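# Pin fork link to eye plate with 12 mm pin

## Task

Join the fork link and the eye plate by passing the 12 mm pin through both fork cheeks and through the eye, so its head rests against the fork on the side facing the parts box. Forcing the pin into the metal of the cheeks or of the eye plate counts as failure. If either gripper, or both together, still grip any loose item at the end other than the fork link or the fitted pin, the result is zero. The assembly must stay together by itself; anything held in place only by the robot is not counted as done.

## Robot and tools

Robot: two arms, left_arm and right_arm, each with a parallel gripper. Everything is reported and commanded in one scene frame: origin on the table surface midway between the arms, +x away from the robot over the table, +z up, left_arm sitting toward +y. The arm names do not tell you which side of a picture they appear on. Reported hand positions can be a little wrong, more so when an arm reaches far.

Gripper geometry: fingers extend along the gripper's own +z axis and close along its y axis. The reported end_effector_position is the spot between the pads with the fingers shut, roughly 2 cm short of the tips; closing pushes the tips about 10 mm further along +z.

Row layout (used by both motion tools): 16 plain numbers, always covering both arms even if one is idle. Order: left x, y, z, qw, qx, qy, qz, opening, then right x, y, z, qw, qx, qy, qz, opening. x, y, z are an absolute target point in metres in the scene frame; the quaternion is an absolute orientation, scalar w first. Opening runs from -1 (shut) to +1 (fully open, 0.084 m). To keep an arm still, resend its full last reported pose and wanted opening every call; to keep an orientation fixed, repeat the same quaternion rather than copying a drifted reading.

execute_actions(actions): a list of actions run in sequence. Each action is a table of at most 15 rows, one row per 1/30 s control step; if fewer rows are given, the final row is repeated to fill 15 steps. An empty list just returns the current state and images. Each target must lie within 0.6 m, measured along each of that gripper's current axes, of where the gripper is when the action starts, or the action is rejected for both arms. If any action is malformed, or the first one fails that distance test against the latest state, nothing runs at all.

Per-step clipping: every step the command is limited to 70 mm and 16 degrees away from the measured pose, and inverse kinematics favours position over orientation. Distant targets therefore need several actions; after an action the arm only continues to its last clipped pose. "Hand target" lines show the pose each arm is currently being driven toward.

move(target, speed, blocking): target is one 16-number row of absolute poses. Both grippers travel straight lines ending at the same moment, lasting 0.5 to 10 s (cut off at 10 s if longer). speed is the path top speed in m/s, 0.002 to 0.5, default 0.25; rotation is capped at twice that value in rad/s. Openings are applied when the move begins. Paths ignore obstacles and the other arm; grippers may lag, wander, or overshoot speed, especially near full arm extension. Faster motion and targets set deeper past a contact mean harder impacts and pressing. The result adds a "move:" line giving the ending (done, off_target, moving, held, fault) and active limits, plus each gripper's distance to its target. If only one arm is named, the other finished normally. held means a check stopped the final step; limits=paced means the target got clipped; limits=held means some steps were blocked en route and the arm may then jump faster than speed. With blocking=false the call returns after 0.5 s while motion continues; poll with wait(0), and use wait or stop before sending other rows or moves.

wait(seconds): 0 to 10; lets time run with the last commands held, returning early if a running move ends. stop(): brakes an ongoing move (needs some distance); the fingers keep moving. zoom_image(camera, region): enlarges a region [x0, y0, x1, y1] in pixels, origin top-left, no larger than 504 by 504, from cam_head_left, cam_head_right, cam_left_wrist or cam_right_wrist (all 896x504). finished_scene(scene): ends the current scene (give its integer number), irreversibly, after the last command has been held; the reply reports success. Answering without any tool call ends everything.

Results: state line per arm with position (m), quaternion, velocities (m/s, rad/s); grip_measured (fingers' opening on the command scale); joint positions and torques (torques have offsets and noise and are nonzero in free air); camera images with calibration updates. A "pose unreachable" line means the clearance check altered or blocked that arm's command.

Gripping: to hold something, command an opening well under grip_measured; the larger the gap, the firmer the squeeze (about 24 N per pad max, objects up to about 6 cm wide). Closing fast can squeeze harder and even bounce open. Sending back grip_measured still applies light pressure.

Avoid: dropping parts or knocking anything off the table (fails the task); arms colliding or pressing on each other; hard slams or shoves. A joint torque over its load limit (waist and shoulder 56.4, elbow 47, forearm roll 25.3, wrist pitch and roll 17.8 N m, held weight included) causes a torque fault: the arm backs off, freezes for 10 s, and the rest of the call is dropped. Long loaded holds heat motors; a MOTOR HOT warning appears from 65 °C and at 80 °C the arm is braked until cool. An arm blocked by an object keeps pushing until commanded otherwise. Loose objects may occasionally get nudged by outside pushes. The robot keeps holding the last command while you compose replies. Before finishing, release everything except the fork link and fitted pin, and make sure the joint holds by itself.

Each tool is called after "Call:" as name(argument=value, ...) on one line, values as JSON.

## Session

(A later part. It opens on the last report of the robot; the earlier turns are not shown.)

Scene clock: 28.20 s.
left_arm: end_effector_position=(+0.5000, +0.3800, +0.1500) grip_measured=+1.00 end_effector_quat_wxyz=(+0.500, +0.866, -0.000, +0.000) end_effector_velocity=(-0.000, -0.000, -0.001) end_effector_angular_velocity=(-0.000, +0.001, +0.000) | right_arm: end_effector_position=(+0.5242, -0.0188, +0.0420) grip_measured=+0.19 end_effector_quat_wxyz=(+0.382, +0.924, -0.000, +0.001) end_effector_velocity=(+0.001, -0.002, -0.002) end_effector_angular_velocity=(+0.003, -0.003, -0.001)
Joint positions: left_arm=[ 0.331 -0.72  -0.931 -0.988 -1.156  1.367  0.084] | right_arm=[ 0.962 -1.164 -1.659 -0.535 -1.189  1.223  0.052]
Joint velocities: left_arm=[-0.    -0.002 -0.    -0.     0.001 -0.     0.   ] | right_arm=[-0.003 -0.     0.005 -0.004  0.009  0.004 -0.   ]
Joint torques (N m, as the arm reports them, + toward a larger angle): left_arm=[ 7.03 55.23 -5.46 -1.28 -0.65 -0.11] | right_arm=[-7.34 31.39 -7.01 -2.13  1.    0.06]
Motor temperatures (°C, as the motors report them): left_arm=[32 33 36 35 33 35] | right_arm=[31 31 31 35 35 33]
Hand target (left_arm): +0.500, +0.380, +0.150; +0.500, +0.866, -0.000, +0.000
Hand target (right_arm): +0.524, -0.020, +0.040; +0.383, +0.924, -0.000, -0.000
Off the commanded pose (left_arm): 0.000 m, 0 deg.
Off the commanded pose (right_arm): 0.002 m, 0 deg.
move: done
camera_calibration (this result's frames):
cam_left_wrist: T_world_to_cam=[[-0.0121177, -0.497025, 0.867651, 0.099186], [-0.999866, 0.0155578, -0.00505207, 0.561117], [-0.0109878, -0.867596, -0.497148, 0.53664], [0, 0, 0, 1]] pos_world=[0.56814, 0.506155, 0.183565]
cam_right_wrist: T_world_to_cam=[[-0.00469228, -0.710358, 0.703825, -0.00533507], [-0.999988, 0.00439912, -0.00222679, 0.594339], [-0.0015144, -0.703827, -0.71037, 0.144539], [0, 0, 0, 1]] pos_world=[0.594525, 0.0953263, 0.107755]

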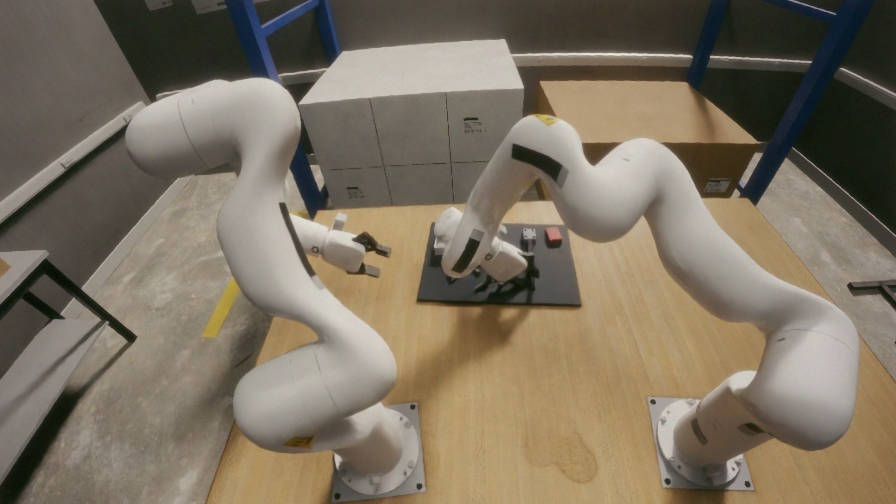

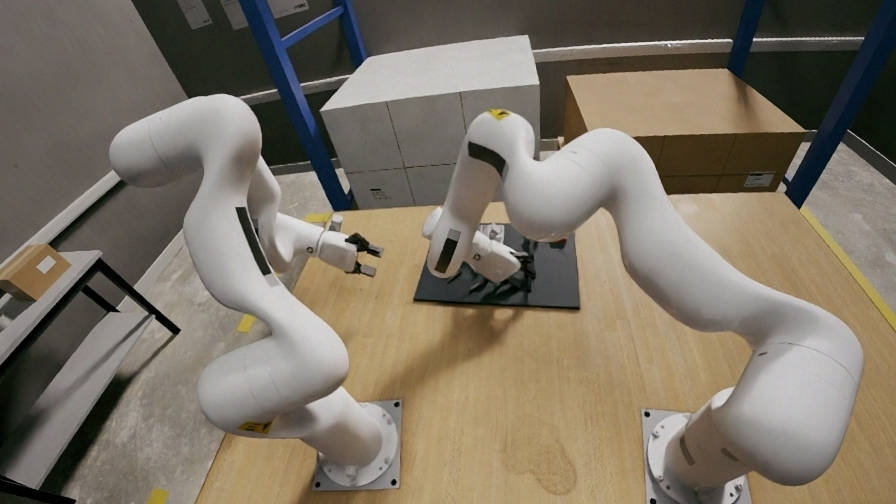

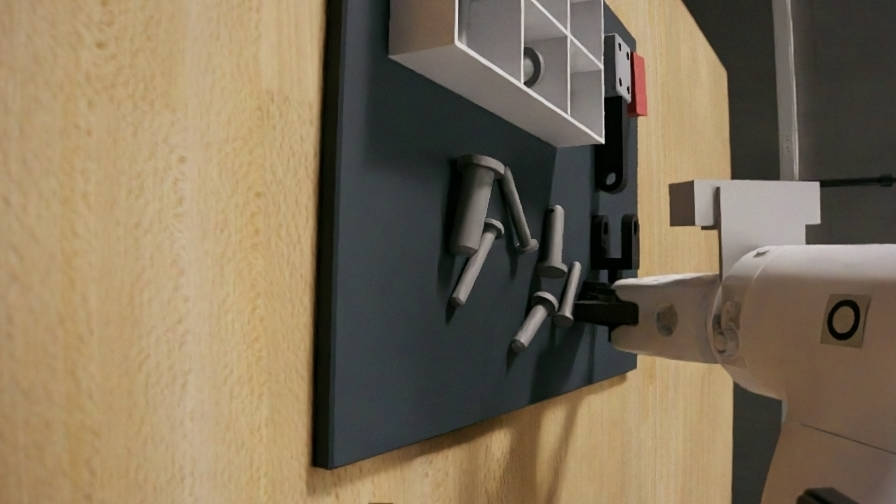

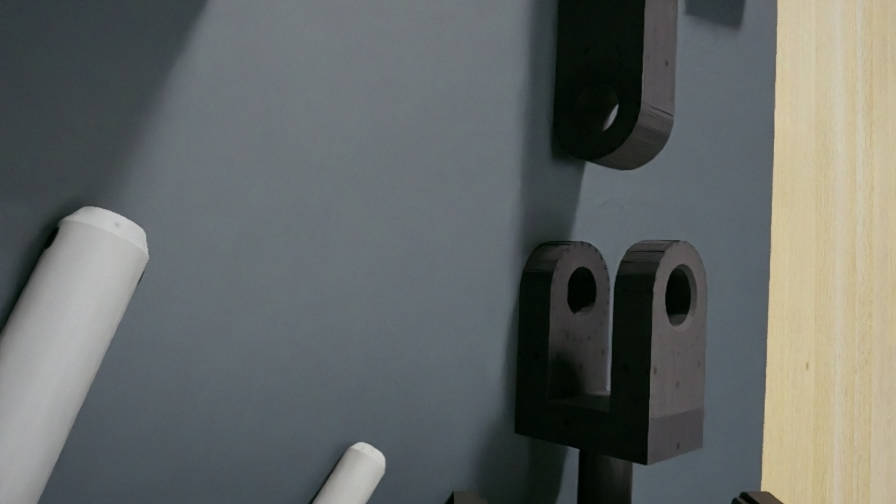

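Call:
move(target=[0.5,0.38,0.15,0.5,0.866,0,0,1,0.524,-0.023,0.04,0.383,0.924,0,0,-0.45], speed=0.05)

Call:
move(target=[0.5,0.38,0.15,0.5,0.866,0,0,1,0.524,-0.031,0.031,0.383,0.924,0,0,-0.45], speed=0.03)

Call:
move(target=[0.5,0.38,0.15,0.5,0.866,0,0,1,0.524,-0.031,0.031,0.383,0.924,0,0,-1])

Call:
move(target=[0.5,0.38,0.15,0.5,0.866,0,0,1,0.5,-0.031,0.12,0.383,0.924,0,0,-1], speed=0.1)

Call:
move(target=[0.56,0.25,0.1,0.5,0.866,0,0,1,0.5,-0.045,0.1,-0.383,0.924,0,0,-1], speed=0.25)

Scene clock: 30.93 s.
left_arm: end_effector_position=(+0.5000, +0.3800, +0.1500) grip_measured=+1.00 end_effector_quat_wxyz=(+0.500, +0.866, -0.000, +0.000) end_effector_velocity=(+0.000, +0.000, +0.000) end_effector_angular_velocity=(+0.001, -0.001, +0.001) | right_arm: end_effector_position=(+0.5240, -0.0230, +0.0400) grip_measured=-0.47 end_effector_quat_wxyz=(+0.383, +0.924, -0.000, -0.000) end_effector_velocity=(+0.000, -0.000, +0.000) end_effector_angular_velocity=(+0.000, -0.000, -0.000)
Joint positions: left_arm=[ 0.331 -0.72  -0.931 -0.988 -1.156  1.367  0.084] | right_arm=[ 0.958 -1.162 -1.648 -0.539 -1.182  1.225  0.024]
Joint velocities: left_arm=[ 0.001  0.001 -0.     0.     0.001  0.     0.   ] | right_arm=[-0.001  0.001  0.001 -0.001  0.001  0.    -0.   ]
Joint torques (N m, as the arm reports them, + toward a larger angle): left_arm=[ 7.22 54.22 -5.47 -1.14 -0.73 -0.18] | right_arm=[ -2.51  46.27 -11.31  -1.09  -0.45  -0.12]
Motor temperatures (°C, as the motors report them): left_arm=[32 33 36 35 33 35] | right_arm=[31 31 31 35 35 33]
Hand target (left_arm): +0.500, +0.380, +0.150; +0.500, +0.866, -0.000, +0.000
Hand target (right_arm): +0.524, -0.023, +0.040; +0.383, +0.924, -0.000, -0.000
Off the commanded pose (left_arm): 0.000 m, 0 deg.
Off the commanded pose (right_arm): 0.000 m, 0 deg.
move: done
camera_calibration (this result's frames):
cam_left_wrist: T_world_to_cam=[[-0.0121169, -0.497026, 0.867651, 0.0991865], [-0.999866, 0.0155573, -0.00505141, 0.561118], [-0.0109876, -0.867596, -0.497148, 0.53664], [0, 0, 0, 1]] pos_world=[0.568141, 0.506155, 0.183565]
cam_right_wrist: T_world_to_cam=[[-0.00368061, -0.709719, 0.704475, -0.00743184], [-0.99999, 0.00446522, -0.000726104, 0.594105], [-0.00263031, -0.704471, -0.709728, 0.140659], [0, 0, 0, 1]] pos_world=[0.594442, 0.0911629, 0.105497]

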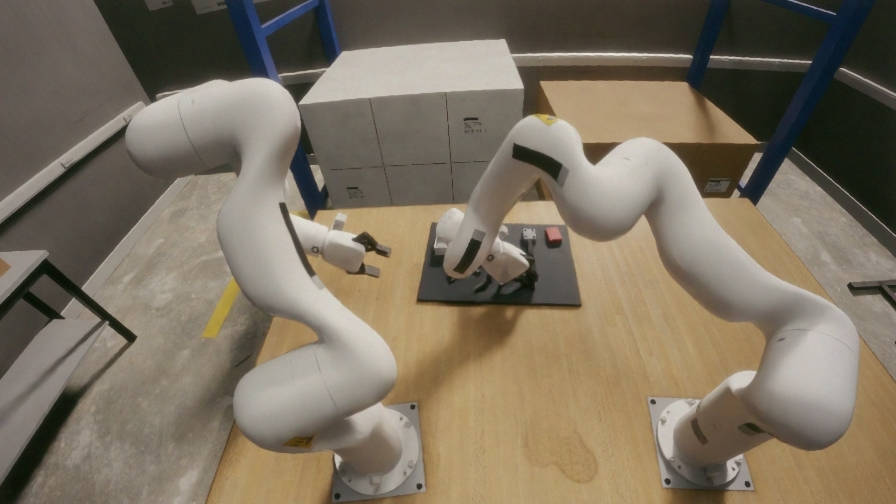

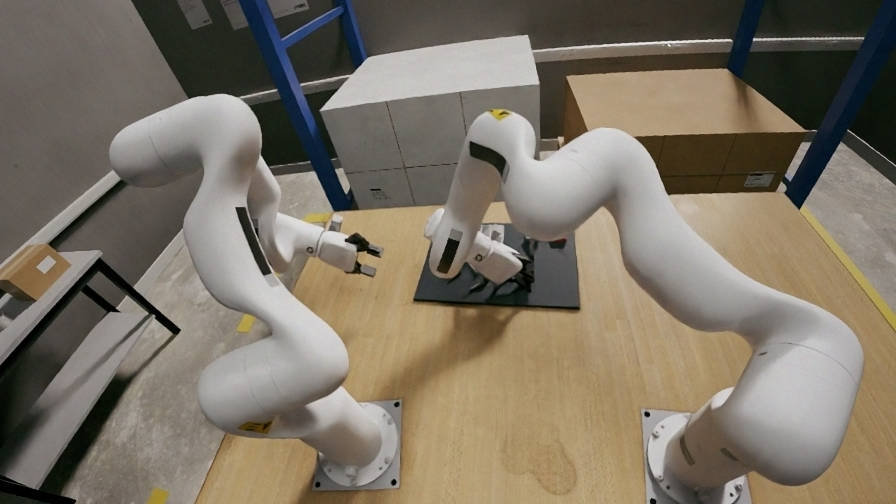

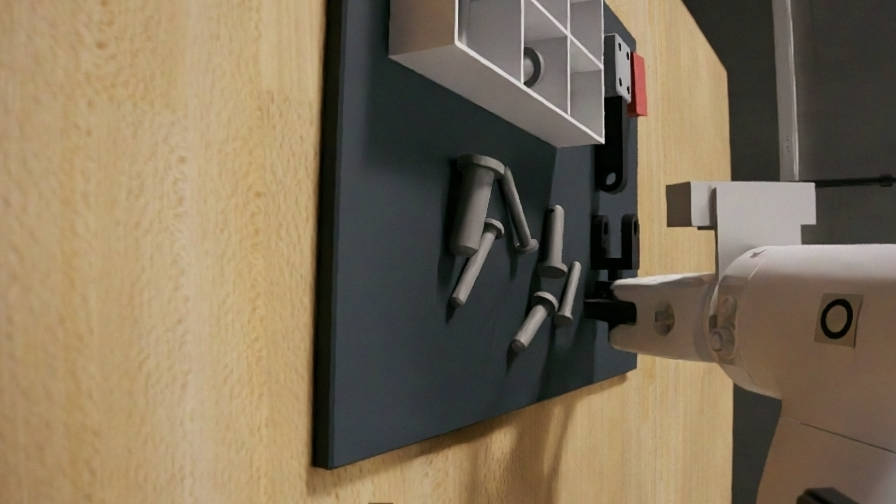

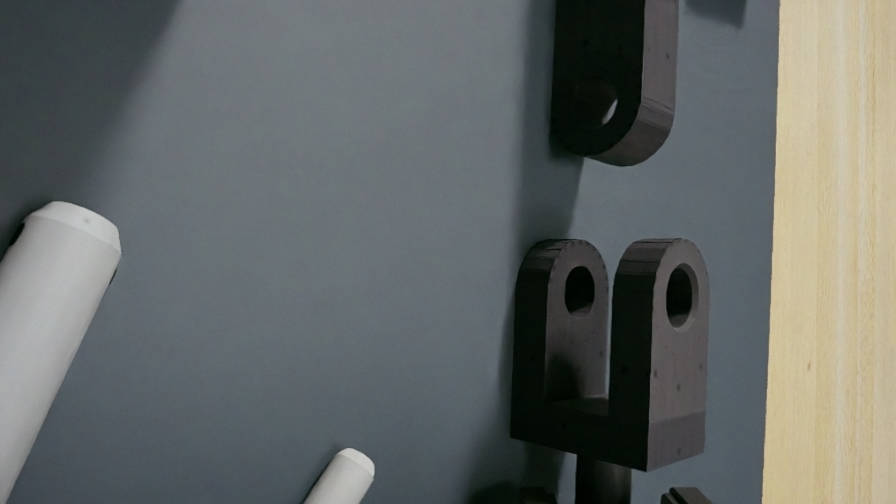

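Scene clock: 31.67 s.
left_arm: end_effector_position=(+0.5000, +0.3800, +0.1500) grip_measured=+1.00 end_effector_quat_wxyz=(+0.500, +0.866, +0.000, -0.000) end_effector_velocity=(+0.000, +0.000, -0.000) end_effector_angular_velocity=(+0.000, -0.000, +0.001) | right_arm: end_effector_position=(+0.5246, -0.0295, +0.0331) grip_measured=-0.47 end_effector_quat_wxyz=(+0.383, +0.924, -0.000, +0.001) end_effector_velocity=(+0.001, -0.003, -0.003) end_effector_angular_velocity=(+0.001, +0.000, -0.001)
Joint positions: left_arm=[ 0.331 -0.72  -0.931 -0.988 -1.156  1.367  0.084] | right_arm=[ 0.951 -1.165 -1.634 -0.549 -1.164  1.233  0.023]
Joint velocities: left_arm=[ 0.    -0.    -0.    -0.001  0.     0.     0.   ] | right_arm=[-0.004 -0.002  0.005 -0.003  0.008  0.002 -0.   ]
Joint torques (N m, as the arm reports them, + toward a larger angle): left_arm=[ 6.1  55.14 -5.31 -1.25 -0.67 -0.13] | right_arm=[-10.5   24.52  -3.45  -2.03   1.5    0.03]
Motor temperatures (°C, as the motors report them): left_arm=[32 33 36 35 33 35] | right_arm=[31 31 31 35 35 33]
Hand target (left_arm): +0.500, +0.380, +0.150; +0.500, +0.866, -0.000, +0.000
Hand target (right_arm): +0.524, -0.031, +0.031; +0.383, +0.924, -0.000, -0.000
Off the commanded pose (left_arm): 0.000 m, 0 deg.
Off the commanded pose (right_arm): 0.003 m, 0 deg.
move: done
camera_calibration (this result's frames):
cam_left_wrist: T_world_to_cam=[[-0.0121167, -0.497026, 0.867651, 0.0991864], [-0.999866, 0.0155573, -0.00505122, 0.561118], [-0.0109877, -0.867596, -0.497148, 0.53664], [0, 0, 0, 1]] pos_world=[0.568142, 0.506155, 0.183565]
cam_right_wrist: T_world_to_cam=[[-0.00500742, -0.710309, 0.703872, -0.00657129], [-0.999987, 0.00425316, -0.00282196, 0.594802], [-0.000989216, -0.703877, -0.710321, 0.130348], [0, 0, 0, 1]] pos_world=[0.59489, 0.0845515, 0.0988927]

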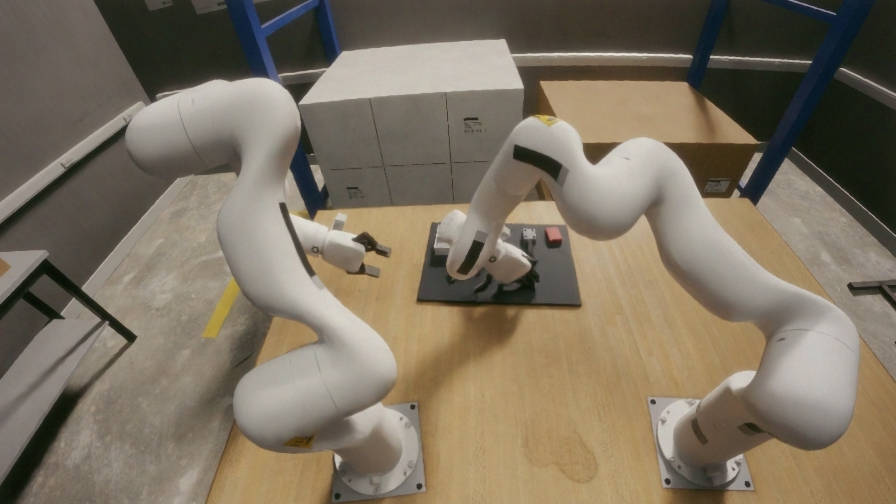

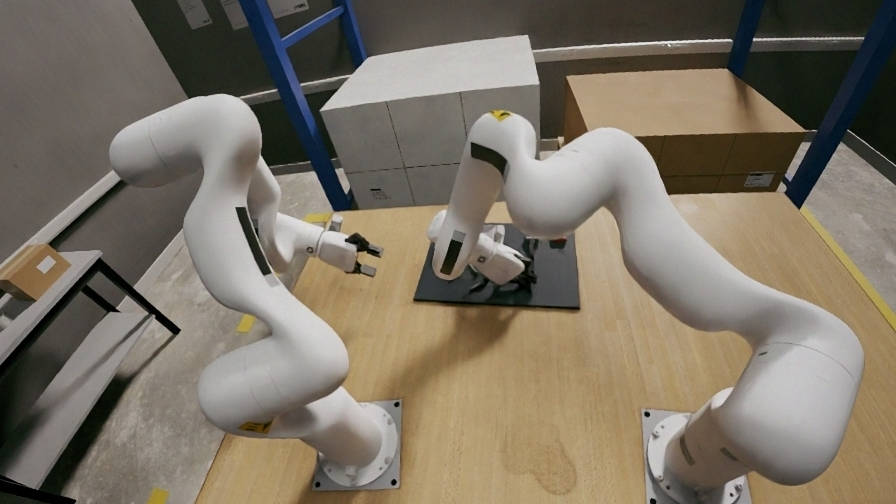

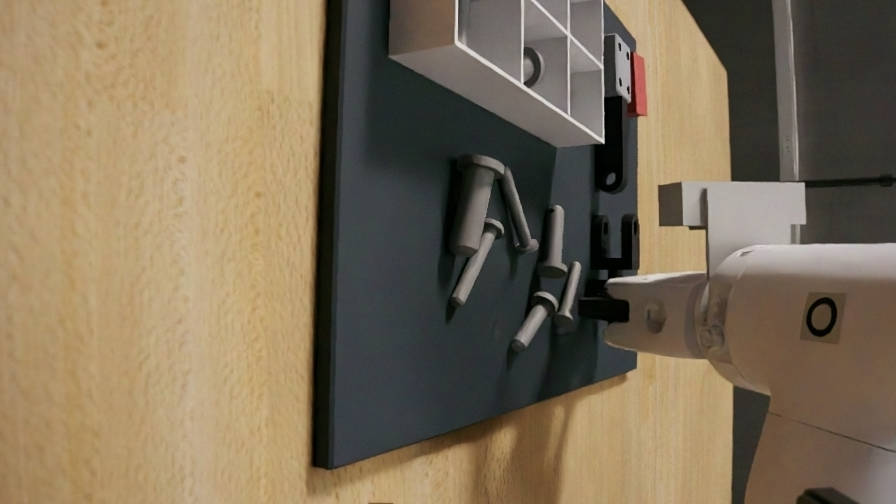

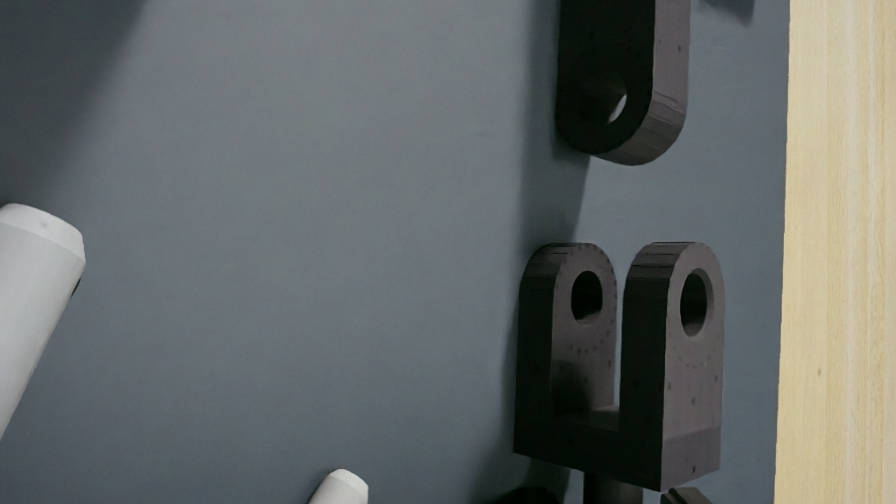

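Scene clock: 32.37 s.
left_arm: end_effector_position=(+0.5000, +0.3800, +0.1500) grip_measured=+1.00 end_effector_quat_wxyz=(+0.500, +0.866, +0.000, -0.000) end_effector_velocity=(-0.000, -0.000, +0.000) end_effector_angular_velocity=(-0.001, -0.000, -0.001) | right_arm: end_effector_position=(+0.5239, -0.0310, +0.0311) grip_measured=-0.74 end_effector_quat_wxyz=(+0.383, +0.924, -0.000, -0.000) end_effector_velocity=(+0.000, +0.000, -0.000) end_effector_angular_velocity=(+0.000, -0.001, +0.001)
Joint positions: left_arm=[ 0.331 -0.72  -0.931 -0.988 -1.156  1.367  0.084] | right_arm=[ 0.95  -1.167 -1.632 -0.549 -1.162  1.234  0.011]
Joint velocities: left_arm=[-0.001  0.     0.     0.    -0.001 -0.     0.   ] | right_arm=[ 0.    -0.    -0.    -0.001  0.001  0.     0.   ]
Joint torques (N m, as the arm reports them, + toward a larger angle): left_arm=[ 6.3  55.57 -5.9  -1.31 -0.65 -0.22] | right_arm=[ -2.01  40.24 -10.93  -1.53   0.59  -0.24]
Motor temperatures (°C, as the motors report them): left_arm=[32 33 36 35 33 35] | right_arm=[31 31 31 35 35 33]
Hand target (left_arm): +0.500, +0.380, +0.150; +0.500, +0.866, -0.000, +0.000
Hand target (right_arm): +0.524, -0.031, +0.031; +0.383, +0.924, -0.000, -0.000
Off the commanded pose (left_arm): 0.000 m, 0 deg.
Off the commanded pose (right_arm): 0.000 m, 0 deg.
move: done
camera_calibration (this result's frames):
cam_left_wrist: T_world_to_cam=[[-0.0121167, -0.497026, 0.867651, 0.0991865], [-0.999866, 0.0155572, -0.00505129, 0.561118], [-0.0109876, -0.867596, -0.497148, 0.53664], [0, 0, 0, 1]] pos_world=[0.568141, 0.506155, 0.183565]
cam_right_wrist: T_world_to_cam=[[-0.00372566, -0.709441, 0.704755, -0.00690036], [-0.999989, 0.00456882, -0.000687207, 0.594089], [-0.00273237, -0.70475, -0.709451, 0.128732], [0, 0, 0, 1]] pos_world=[0.594409, 0.0831141, 0.0966002]

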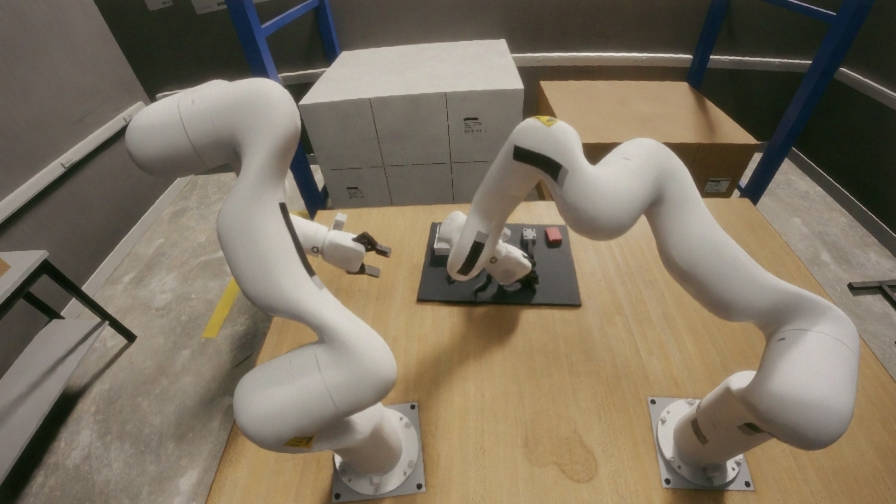

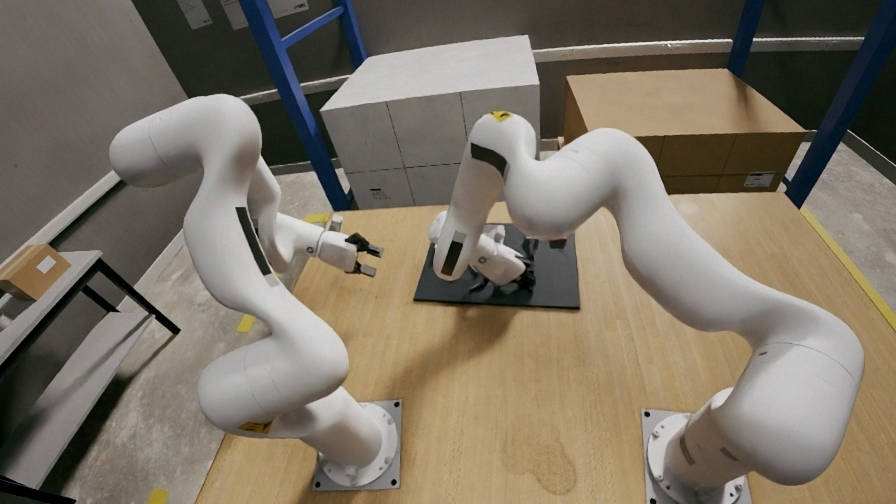

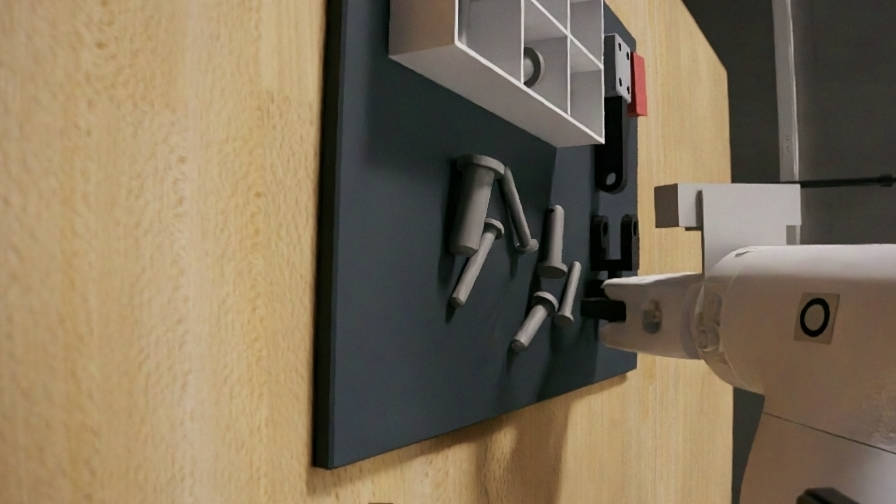

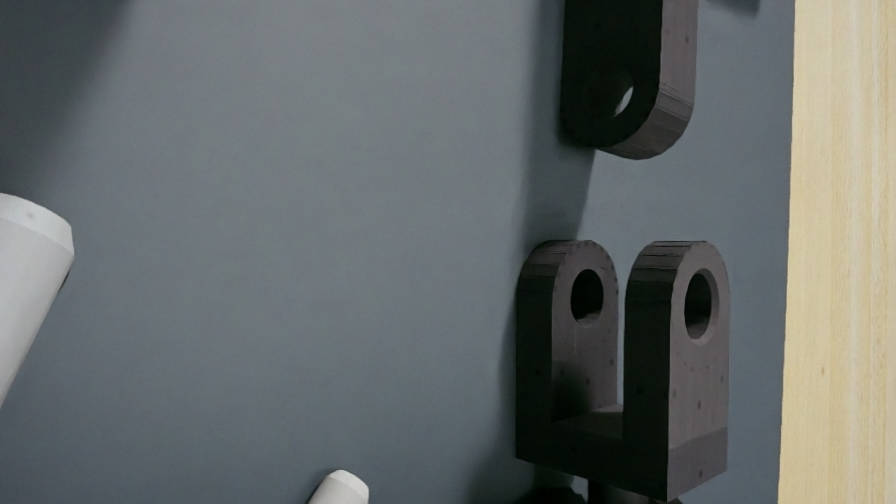

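Scene clock: 33.73 s.
left_arm: end_effector_position=(+0.5000, +0.3800, +0.1500) grip_measured=+1.00 end_effector_quat_wxyz=(+0.500, +0.866, +0.000, +0.000) end_effector_velocity=(-0.000, +0.001, -0.000) end_effector_angular_velocity=(+0.002, -0.001, -0.001) | right_arm: end_effector_position=(+0.5003, -0.0308, +0.1197) grip_measured=-0.74 end_effector_quat_wxyz=(+0.383, +0.924, +0.000, -0.000) end_effector_velocity=(-0.000, -0.000, +0.002) end_effector_angular_velocity=(+0.001, +0.000, +0.000)
Joint positions: left_arm=[ 0.331 -0.72  -0.931 -0.988 -1.156  1.367  0.084] | right_arm=[ 0.977 -0.974 -1.506 -0.517 -1.226  1.208  0.011]
Joint velocities: left_arm=[ 0.001  0.001 -0.     0.002  0.002  0.     0.   ] | right_arm=[-0.     0.004  0.002  0.    -0.002 -0.002  0.   ]
Joint torques (N m, as the arm reports them, + toward a larger angle): left_arm=[ 6.48 54.72 -5.19 -0.97 -0.66 -0.16] | right_arm=[  1.83  45.13 -11.58  -2.22  -0.9    0.09]
Motor temperatures (°C, as the motors report them): left_arm=[32 33 36 35 33 35] | right_arm=[31 31 31 35 35 33]
Hand target (left_arm): +0.500, +0.380, +0.150; +0.500, +0.866, -0.000, +0.000
Hand target (right_arm): +0.500, -0.031, +0.120; +0.383, +0.924, +0.000, +0.000
Off the commanded pose (left_arm): 0.000 m, 0 deg.
Off the commanded pose (right_arm): 0.000 m, 0 deg.
move: done
camera_calibration (this result's frames):
cam_left_wrist: T_world_to_cam=[[-0.0121169, -0.497026, 0.867651, 0.0991866], [-0.999866, 0.0155572, -0.00505147, 0.561118], [-0.0109875, -0.867596, -0.497148, 0.53664], [0, 0, 0, 1]] pos_world=[0.568142, 0.506155, 0.183565]
cam_right_wrist: T_world_to_cam=[[-0.00355209, -0.709542, 0.704654, -0.0693755], [-0.99999, 0.00435582, -0.000654813, 0.570485], [-0.00260473, -0.704649, -0.709551, 0.191611], [0, 0, 0, 1]] pos_world=[0.570733, 0.0833086, 0.185217]

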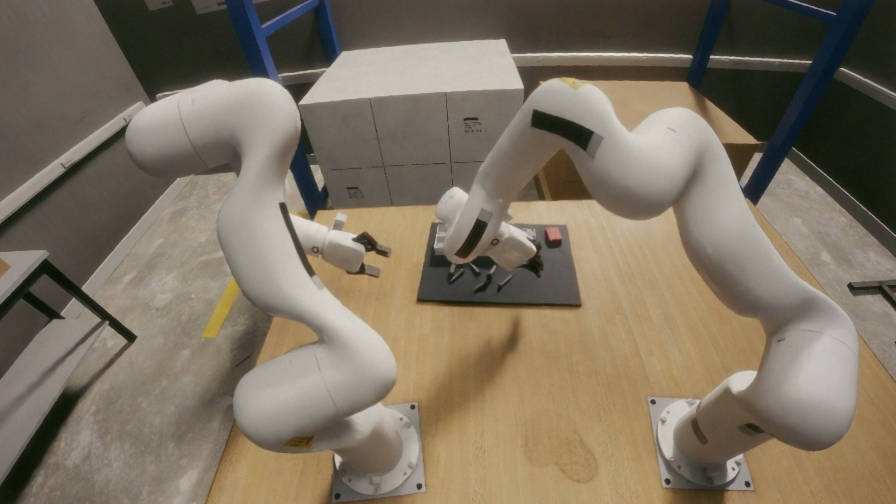

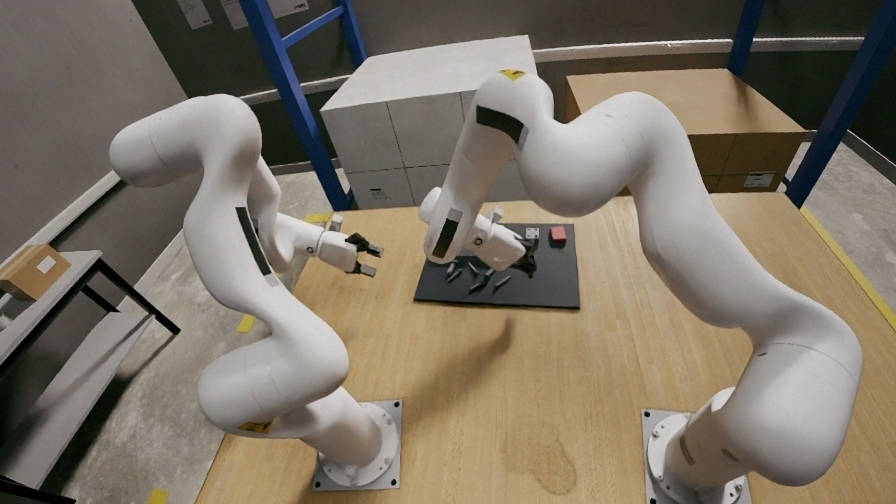

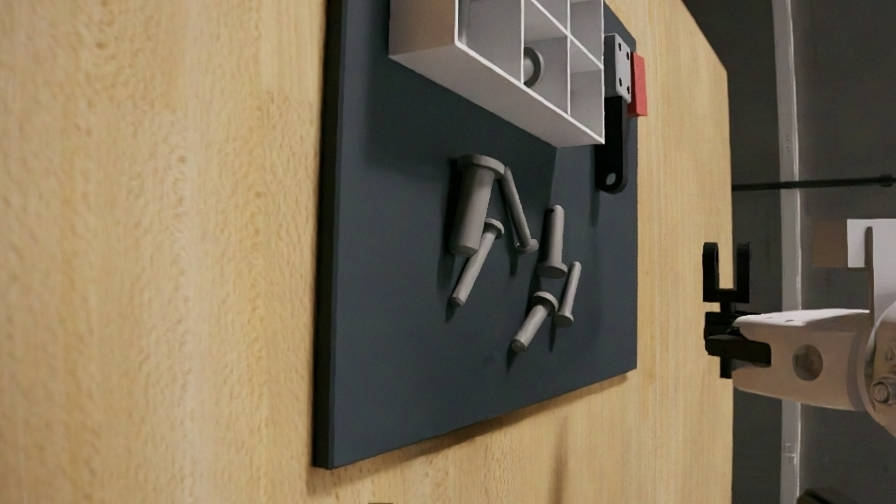

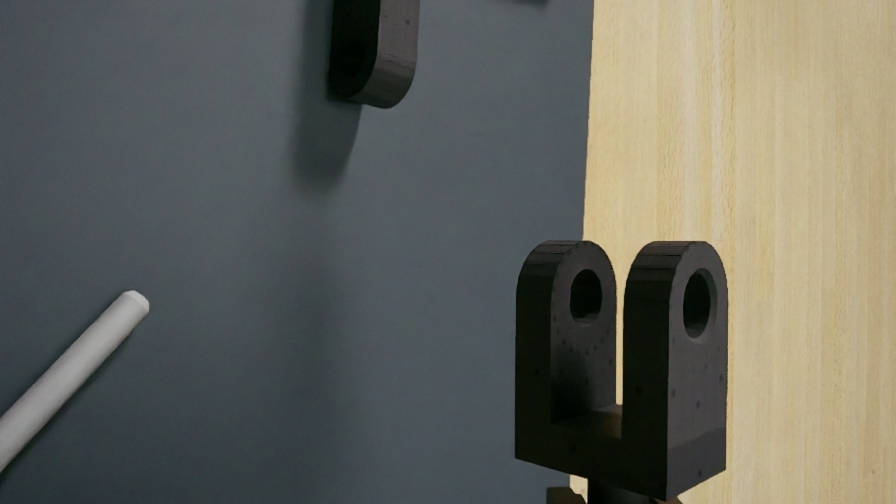

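Scene clock: 37.57 s.
left_arm: end_effector_position=(+0.5604, +0.2503, +0.1001) grip_measured=+1.00 end_effector_quat_wxyz=(+0.500, +0.866, +0.000, -0.000) end_effector_velocity=(-0.000, -0.000, +0.000) end_effector_angular_velocity=(+0.000, -0.000, -0.001) | right_arm: end_effector_position=(+0.5000, -0.0452, +0.1002) grip_measured=-0.74 end_effector_quat_wxyz=(-0.381, +0.924, -0.001, -0.002) end_effector_velocity=(-0.001, -0.000, -0.001) end_effector_angular_velocity=(+0.009, -0.004, -0.004)
Joint positions: left_arm=[ 0.045 -0.852 -1.003 -1.285 -1.084  1.403  0.084] | right_arm=[ 0.439 -0.674 -0.842  1.712 -0.745 -1.328  0.011]
Joint velocities: left_arm=[-0.001  0.    -0.     0.     0.    -0.     0.   ] | right_arm=[-0.002 -0.003  0.007  0.019 -0.009 -0.021 -0.   ]
Joint torques (N m, as the arm reports them, + toward a larger angle): left_arm=[ 7.3  59.44 -4.79 -0.94 -0.64 -0.18] | right_arm=[  0.78  33.51 -10.66  -1.98  -0.59  -0.06]
Motor temperatures (°C, as the motors report them): left_arm=[32 33 36 35 33 35] | right_arm=[31 31 31 35 35 33]
Hand target (left_arm): +0.560, +0.250, +0.100; +0.500, +0.866, +0.000, -0.000
Hand target (right_arm): +0.500, -0.045, +0.100; -0.382, +0.924, -0.001, -0.002
Off the commanded pose (left_arm): 0.001 m, 0 deg.
Off the commanded pose (right_arm): 0.000 m, 0 deg.
move: done
camera_calibration (this result's frames):
cam_left_wrist: T_world_to_cam=[[-0.0120176, -0.496967, 0.867686, 0.0786897], [-0.999867, 0.0155075, -0.00496641, 0.623271], [-0.0109875, -0.867631, -0.497088, 0.4], [0, 0, 0, 1]] pos_world=[0.628529, 0.376493, 0.133653]
cam_right_wrist: T_world_to_cam=[[-0.00749308, -0.706289, -0.707884, 0.0778964], [-0.999958, 0.00150743, 0.00908071, 0.569113], [-0.00534652, 0.707922, -0.706271, 0.232531], [0, 0, 0, 1]] pos_world=[0.570915, -0.110454, 0.214203]

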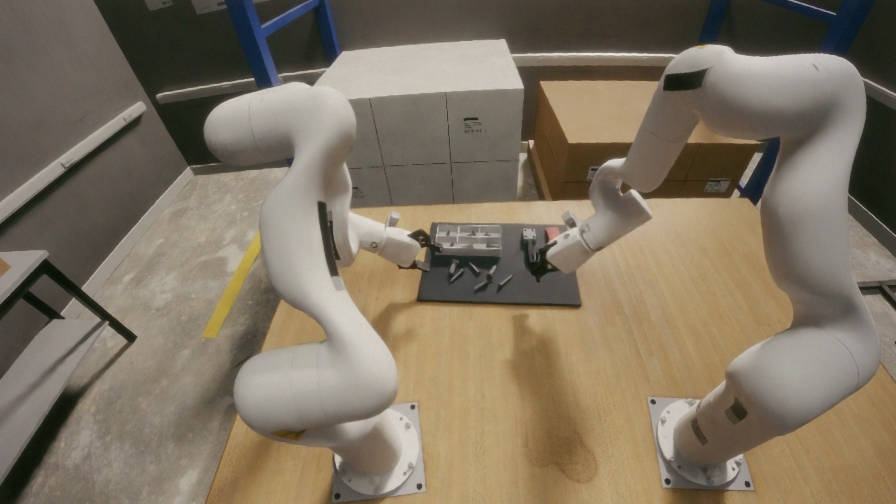

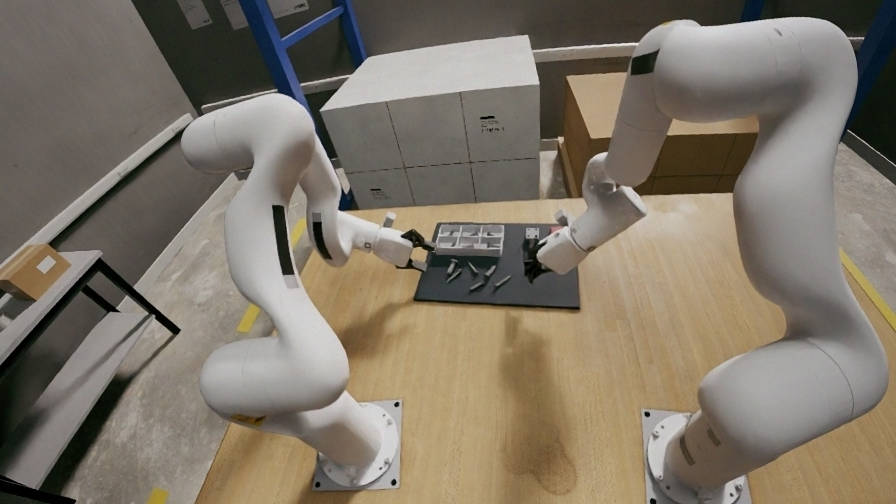

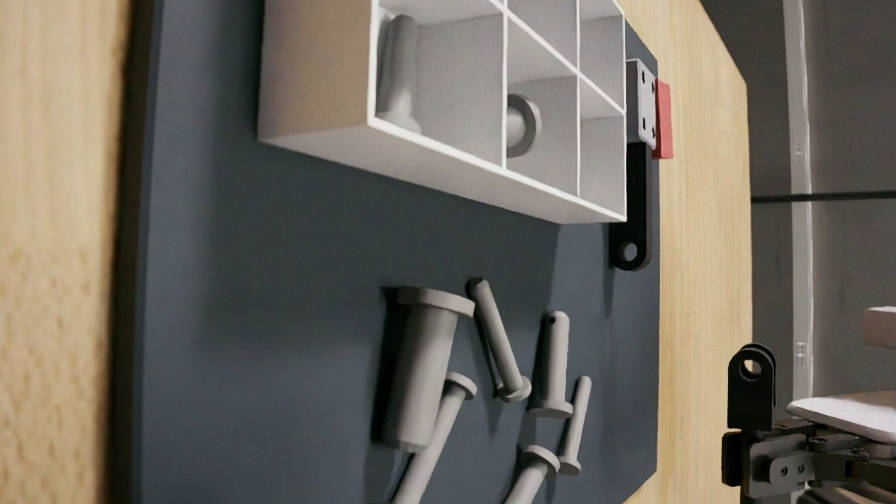

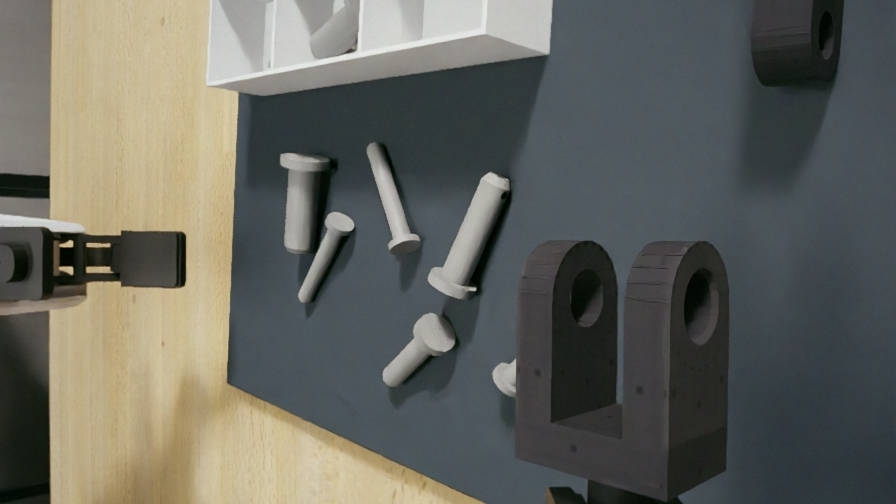

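Call:
move(target=[0.56,0.25,0.1,0.5,0.866,0,0,1,0.52,-0.053,0.032,-0.383,0.924,0,0,-1], speed=0.08)

Call:
zoom_image(camera="cam_left_wrist", region=[520, 120, 800, 420])

Scene clock: 41.27 s.
left_arm: end_effector_position=(+0.5600, +0.2500, +0.1000) grip_measured=+1.00 end_effector_quat_wxyz=(+0.500, +0.866, +0.000, +0.000) end_effector_velocity=(-0.000, -0.000, +0.000) end_effector_angular_velocity=(+0.000, -0.001, -0.002) | right_arm: end_effector_position=(+0.5197, -0.0530, +0.0322) grip_measured=-0.74 end_effector_quat_wxyz=(-0.383, +0.924, +0.000, -0.000) end_effector_velocity=(+0.001, -0.001, -0.001) end_effector_angular_velocity=(+0.000, -0.001, -0.001)
Joint positions: left_arm=[ 0.045 -0.851 -1.002 -1.286 -1.084  1.404  0.084] | right_arm=[ 0.41  -0.861 -0.938  1.781 -0.767 -1.464  0.011]
Joint velocities: left_arm=[-0.001  0.001  0.     0.001  0.    -0.     0.   ] | right_arm=[-0.002 -0.005 -0.004  0.001 -0.001 -0.002 -0.   ]
Joint torques (N m, as the arm reports them, + toward a larger angle): left_arm=[ 4.87 58.87 -4.84 -1.15 -0.67 -0.24] | right_arm=[-0.59 38.27 -9.3  -0.28 -0.97 -0.42]
Motor temperatures (°C, as the motors report them): left_arm=[32 33 36 35 33 35] | right_arm=[31 31 31 35 35 33]
Hand target (left_arm): +0.560, +0.250, +0.100; +0.500, +0.866, +0.000, +0.000
Hand target (right_arm): +0.520, -0.053, +0.032; -0.383, +0.924, +0.000, -0.000
Off the commanded pose (left_arm): 0.000 m, 0 deg.
Off the commanded pose (right_arm): 0.000 m, 0 deg.
move: done
camera_calibration (this result's frames):
cam_left_wrist: T_world_to_cam=[[-0.0121165, -0.497028, 0.86765, 0.0786836], [-0.999866, 0.0155565, -0.00505146, 0.622882], [-0.0109869, -0.867595, -0.49715, 0.399654], [0, 0, 0, 1]] pos_world=[0.628143, 0.376156, 0.133564]
cam_right_wrist: T_world_to_cam=[[-0.0035606, -0.703754, -0.710435, 0.0225389], [-0.99999, 0.000516787, 0.00449988, 0.589571], [-0.00279967, 0.710443, -0.703749, 0.188894], [0, 0, 0, 1]] pos_world=[0.590174, -0.118641, 0.146293]

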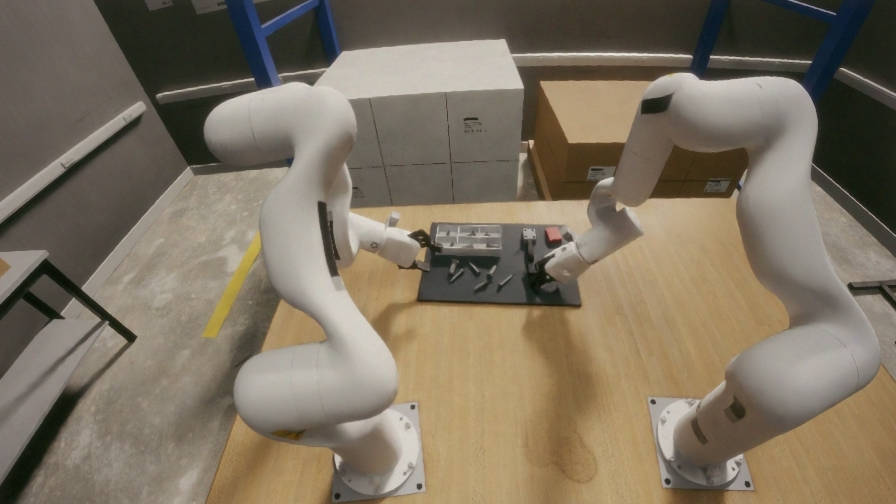

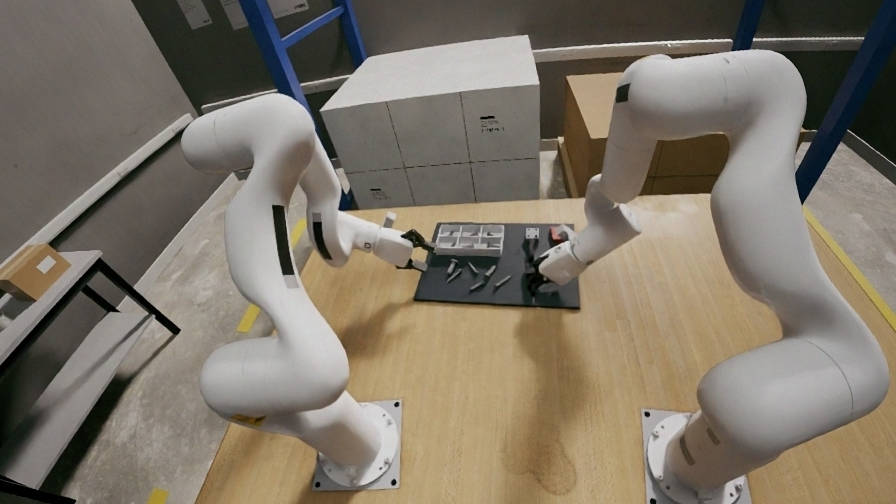

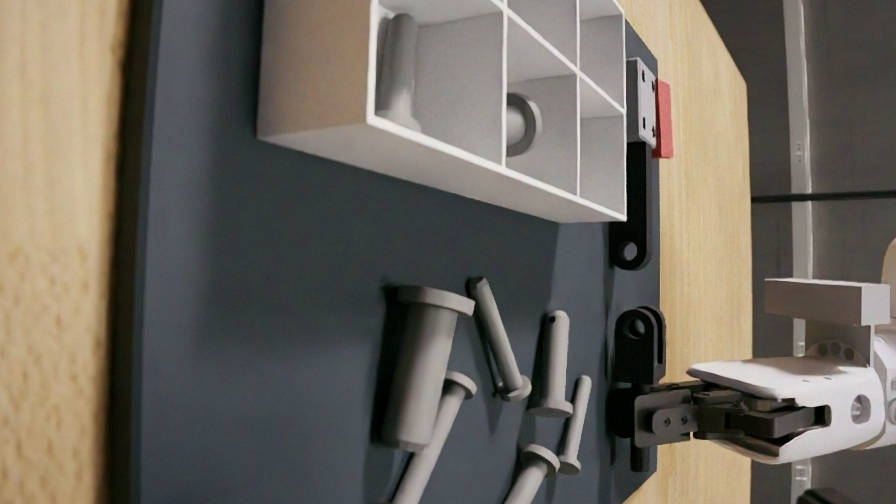

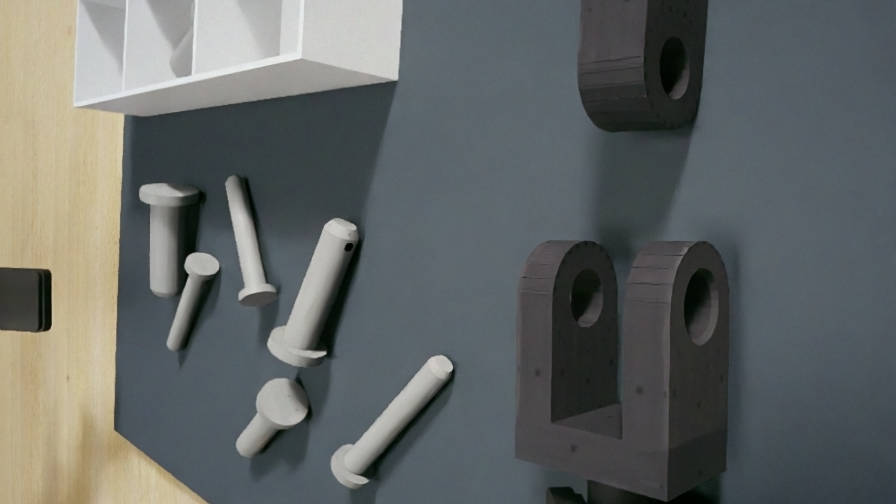

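Region (520, 120, 800, 420) of cam_left_wrist's 896x504 image, scaled by 1.680, with more detail than that image has; it fills the left 470 columns of this view, and the rest is white.

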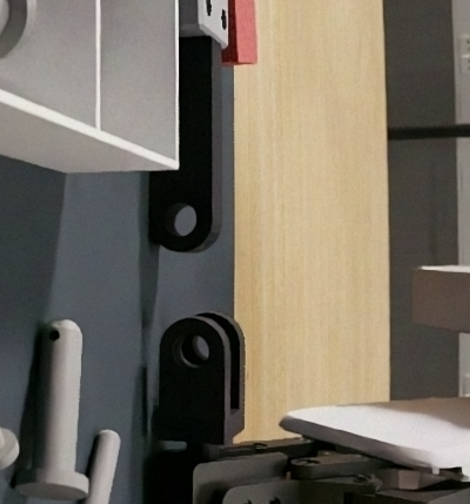

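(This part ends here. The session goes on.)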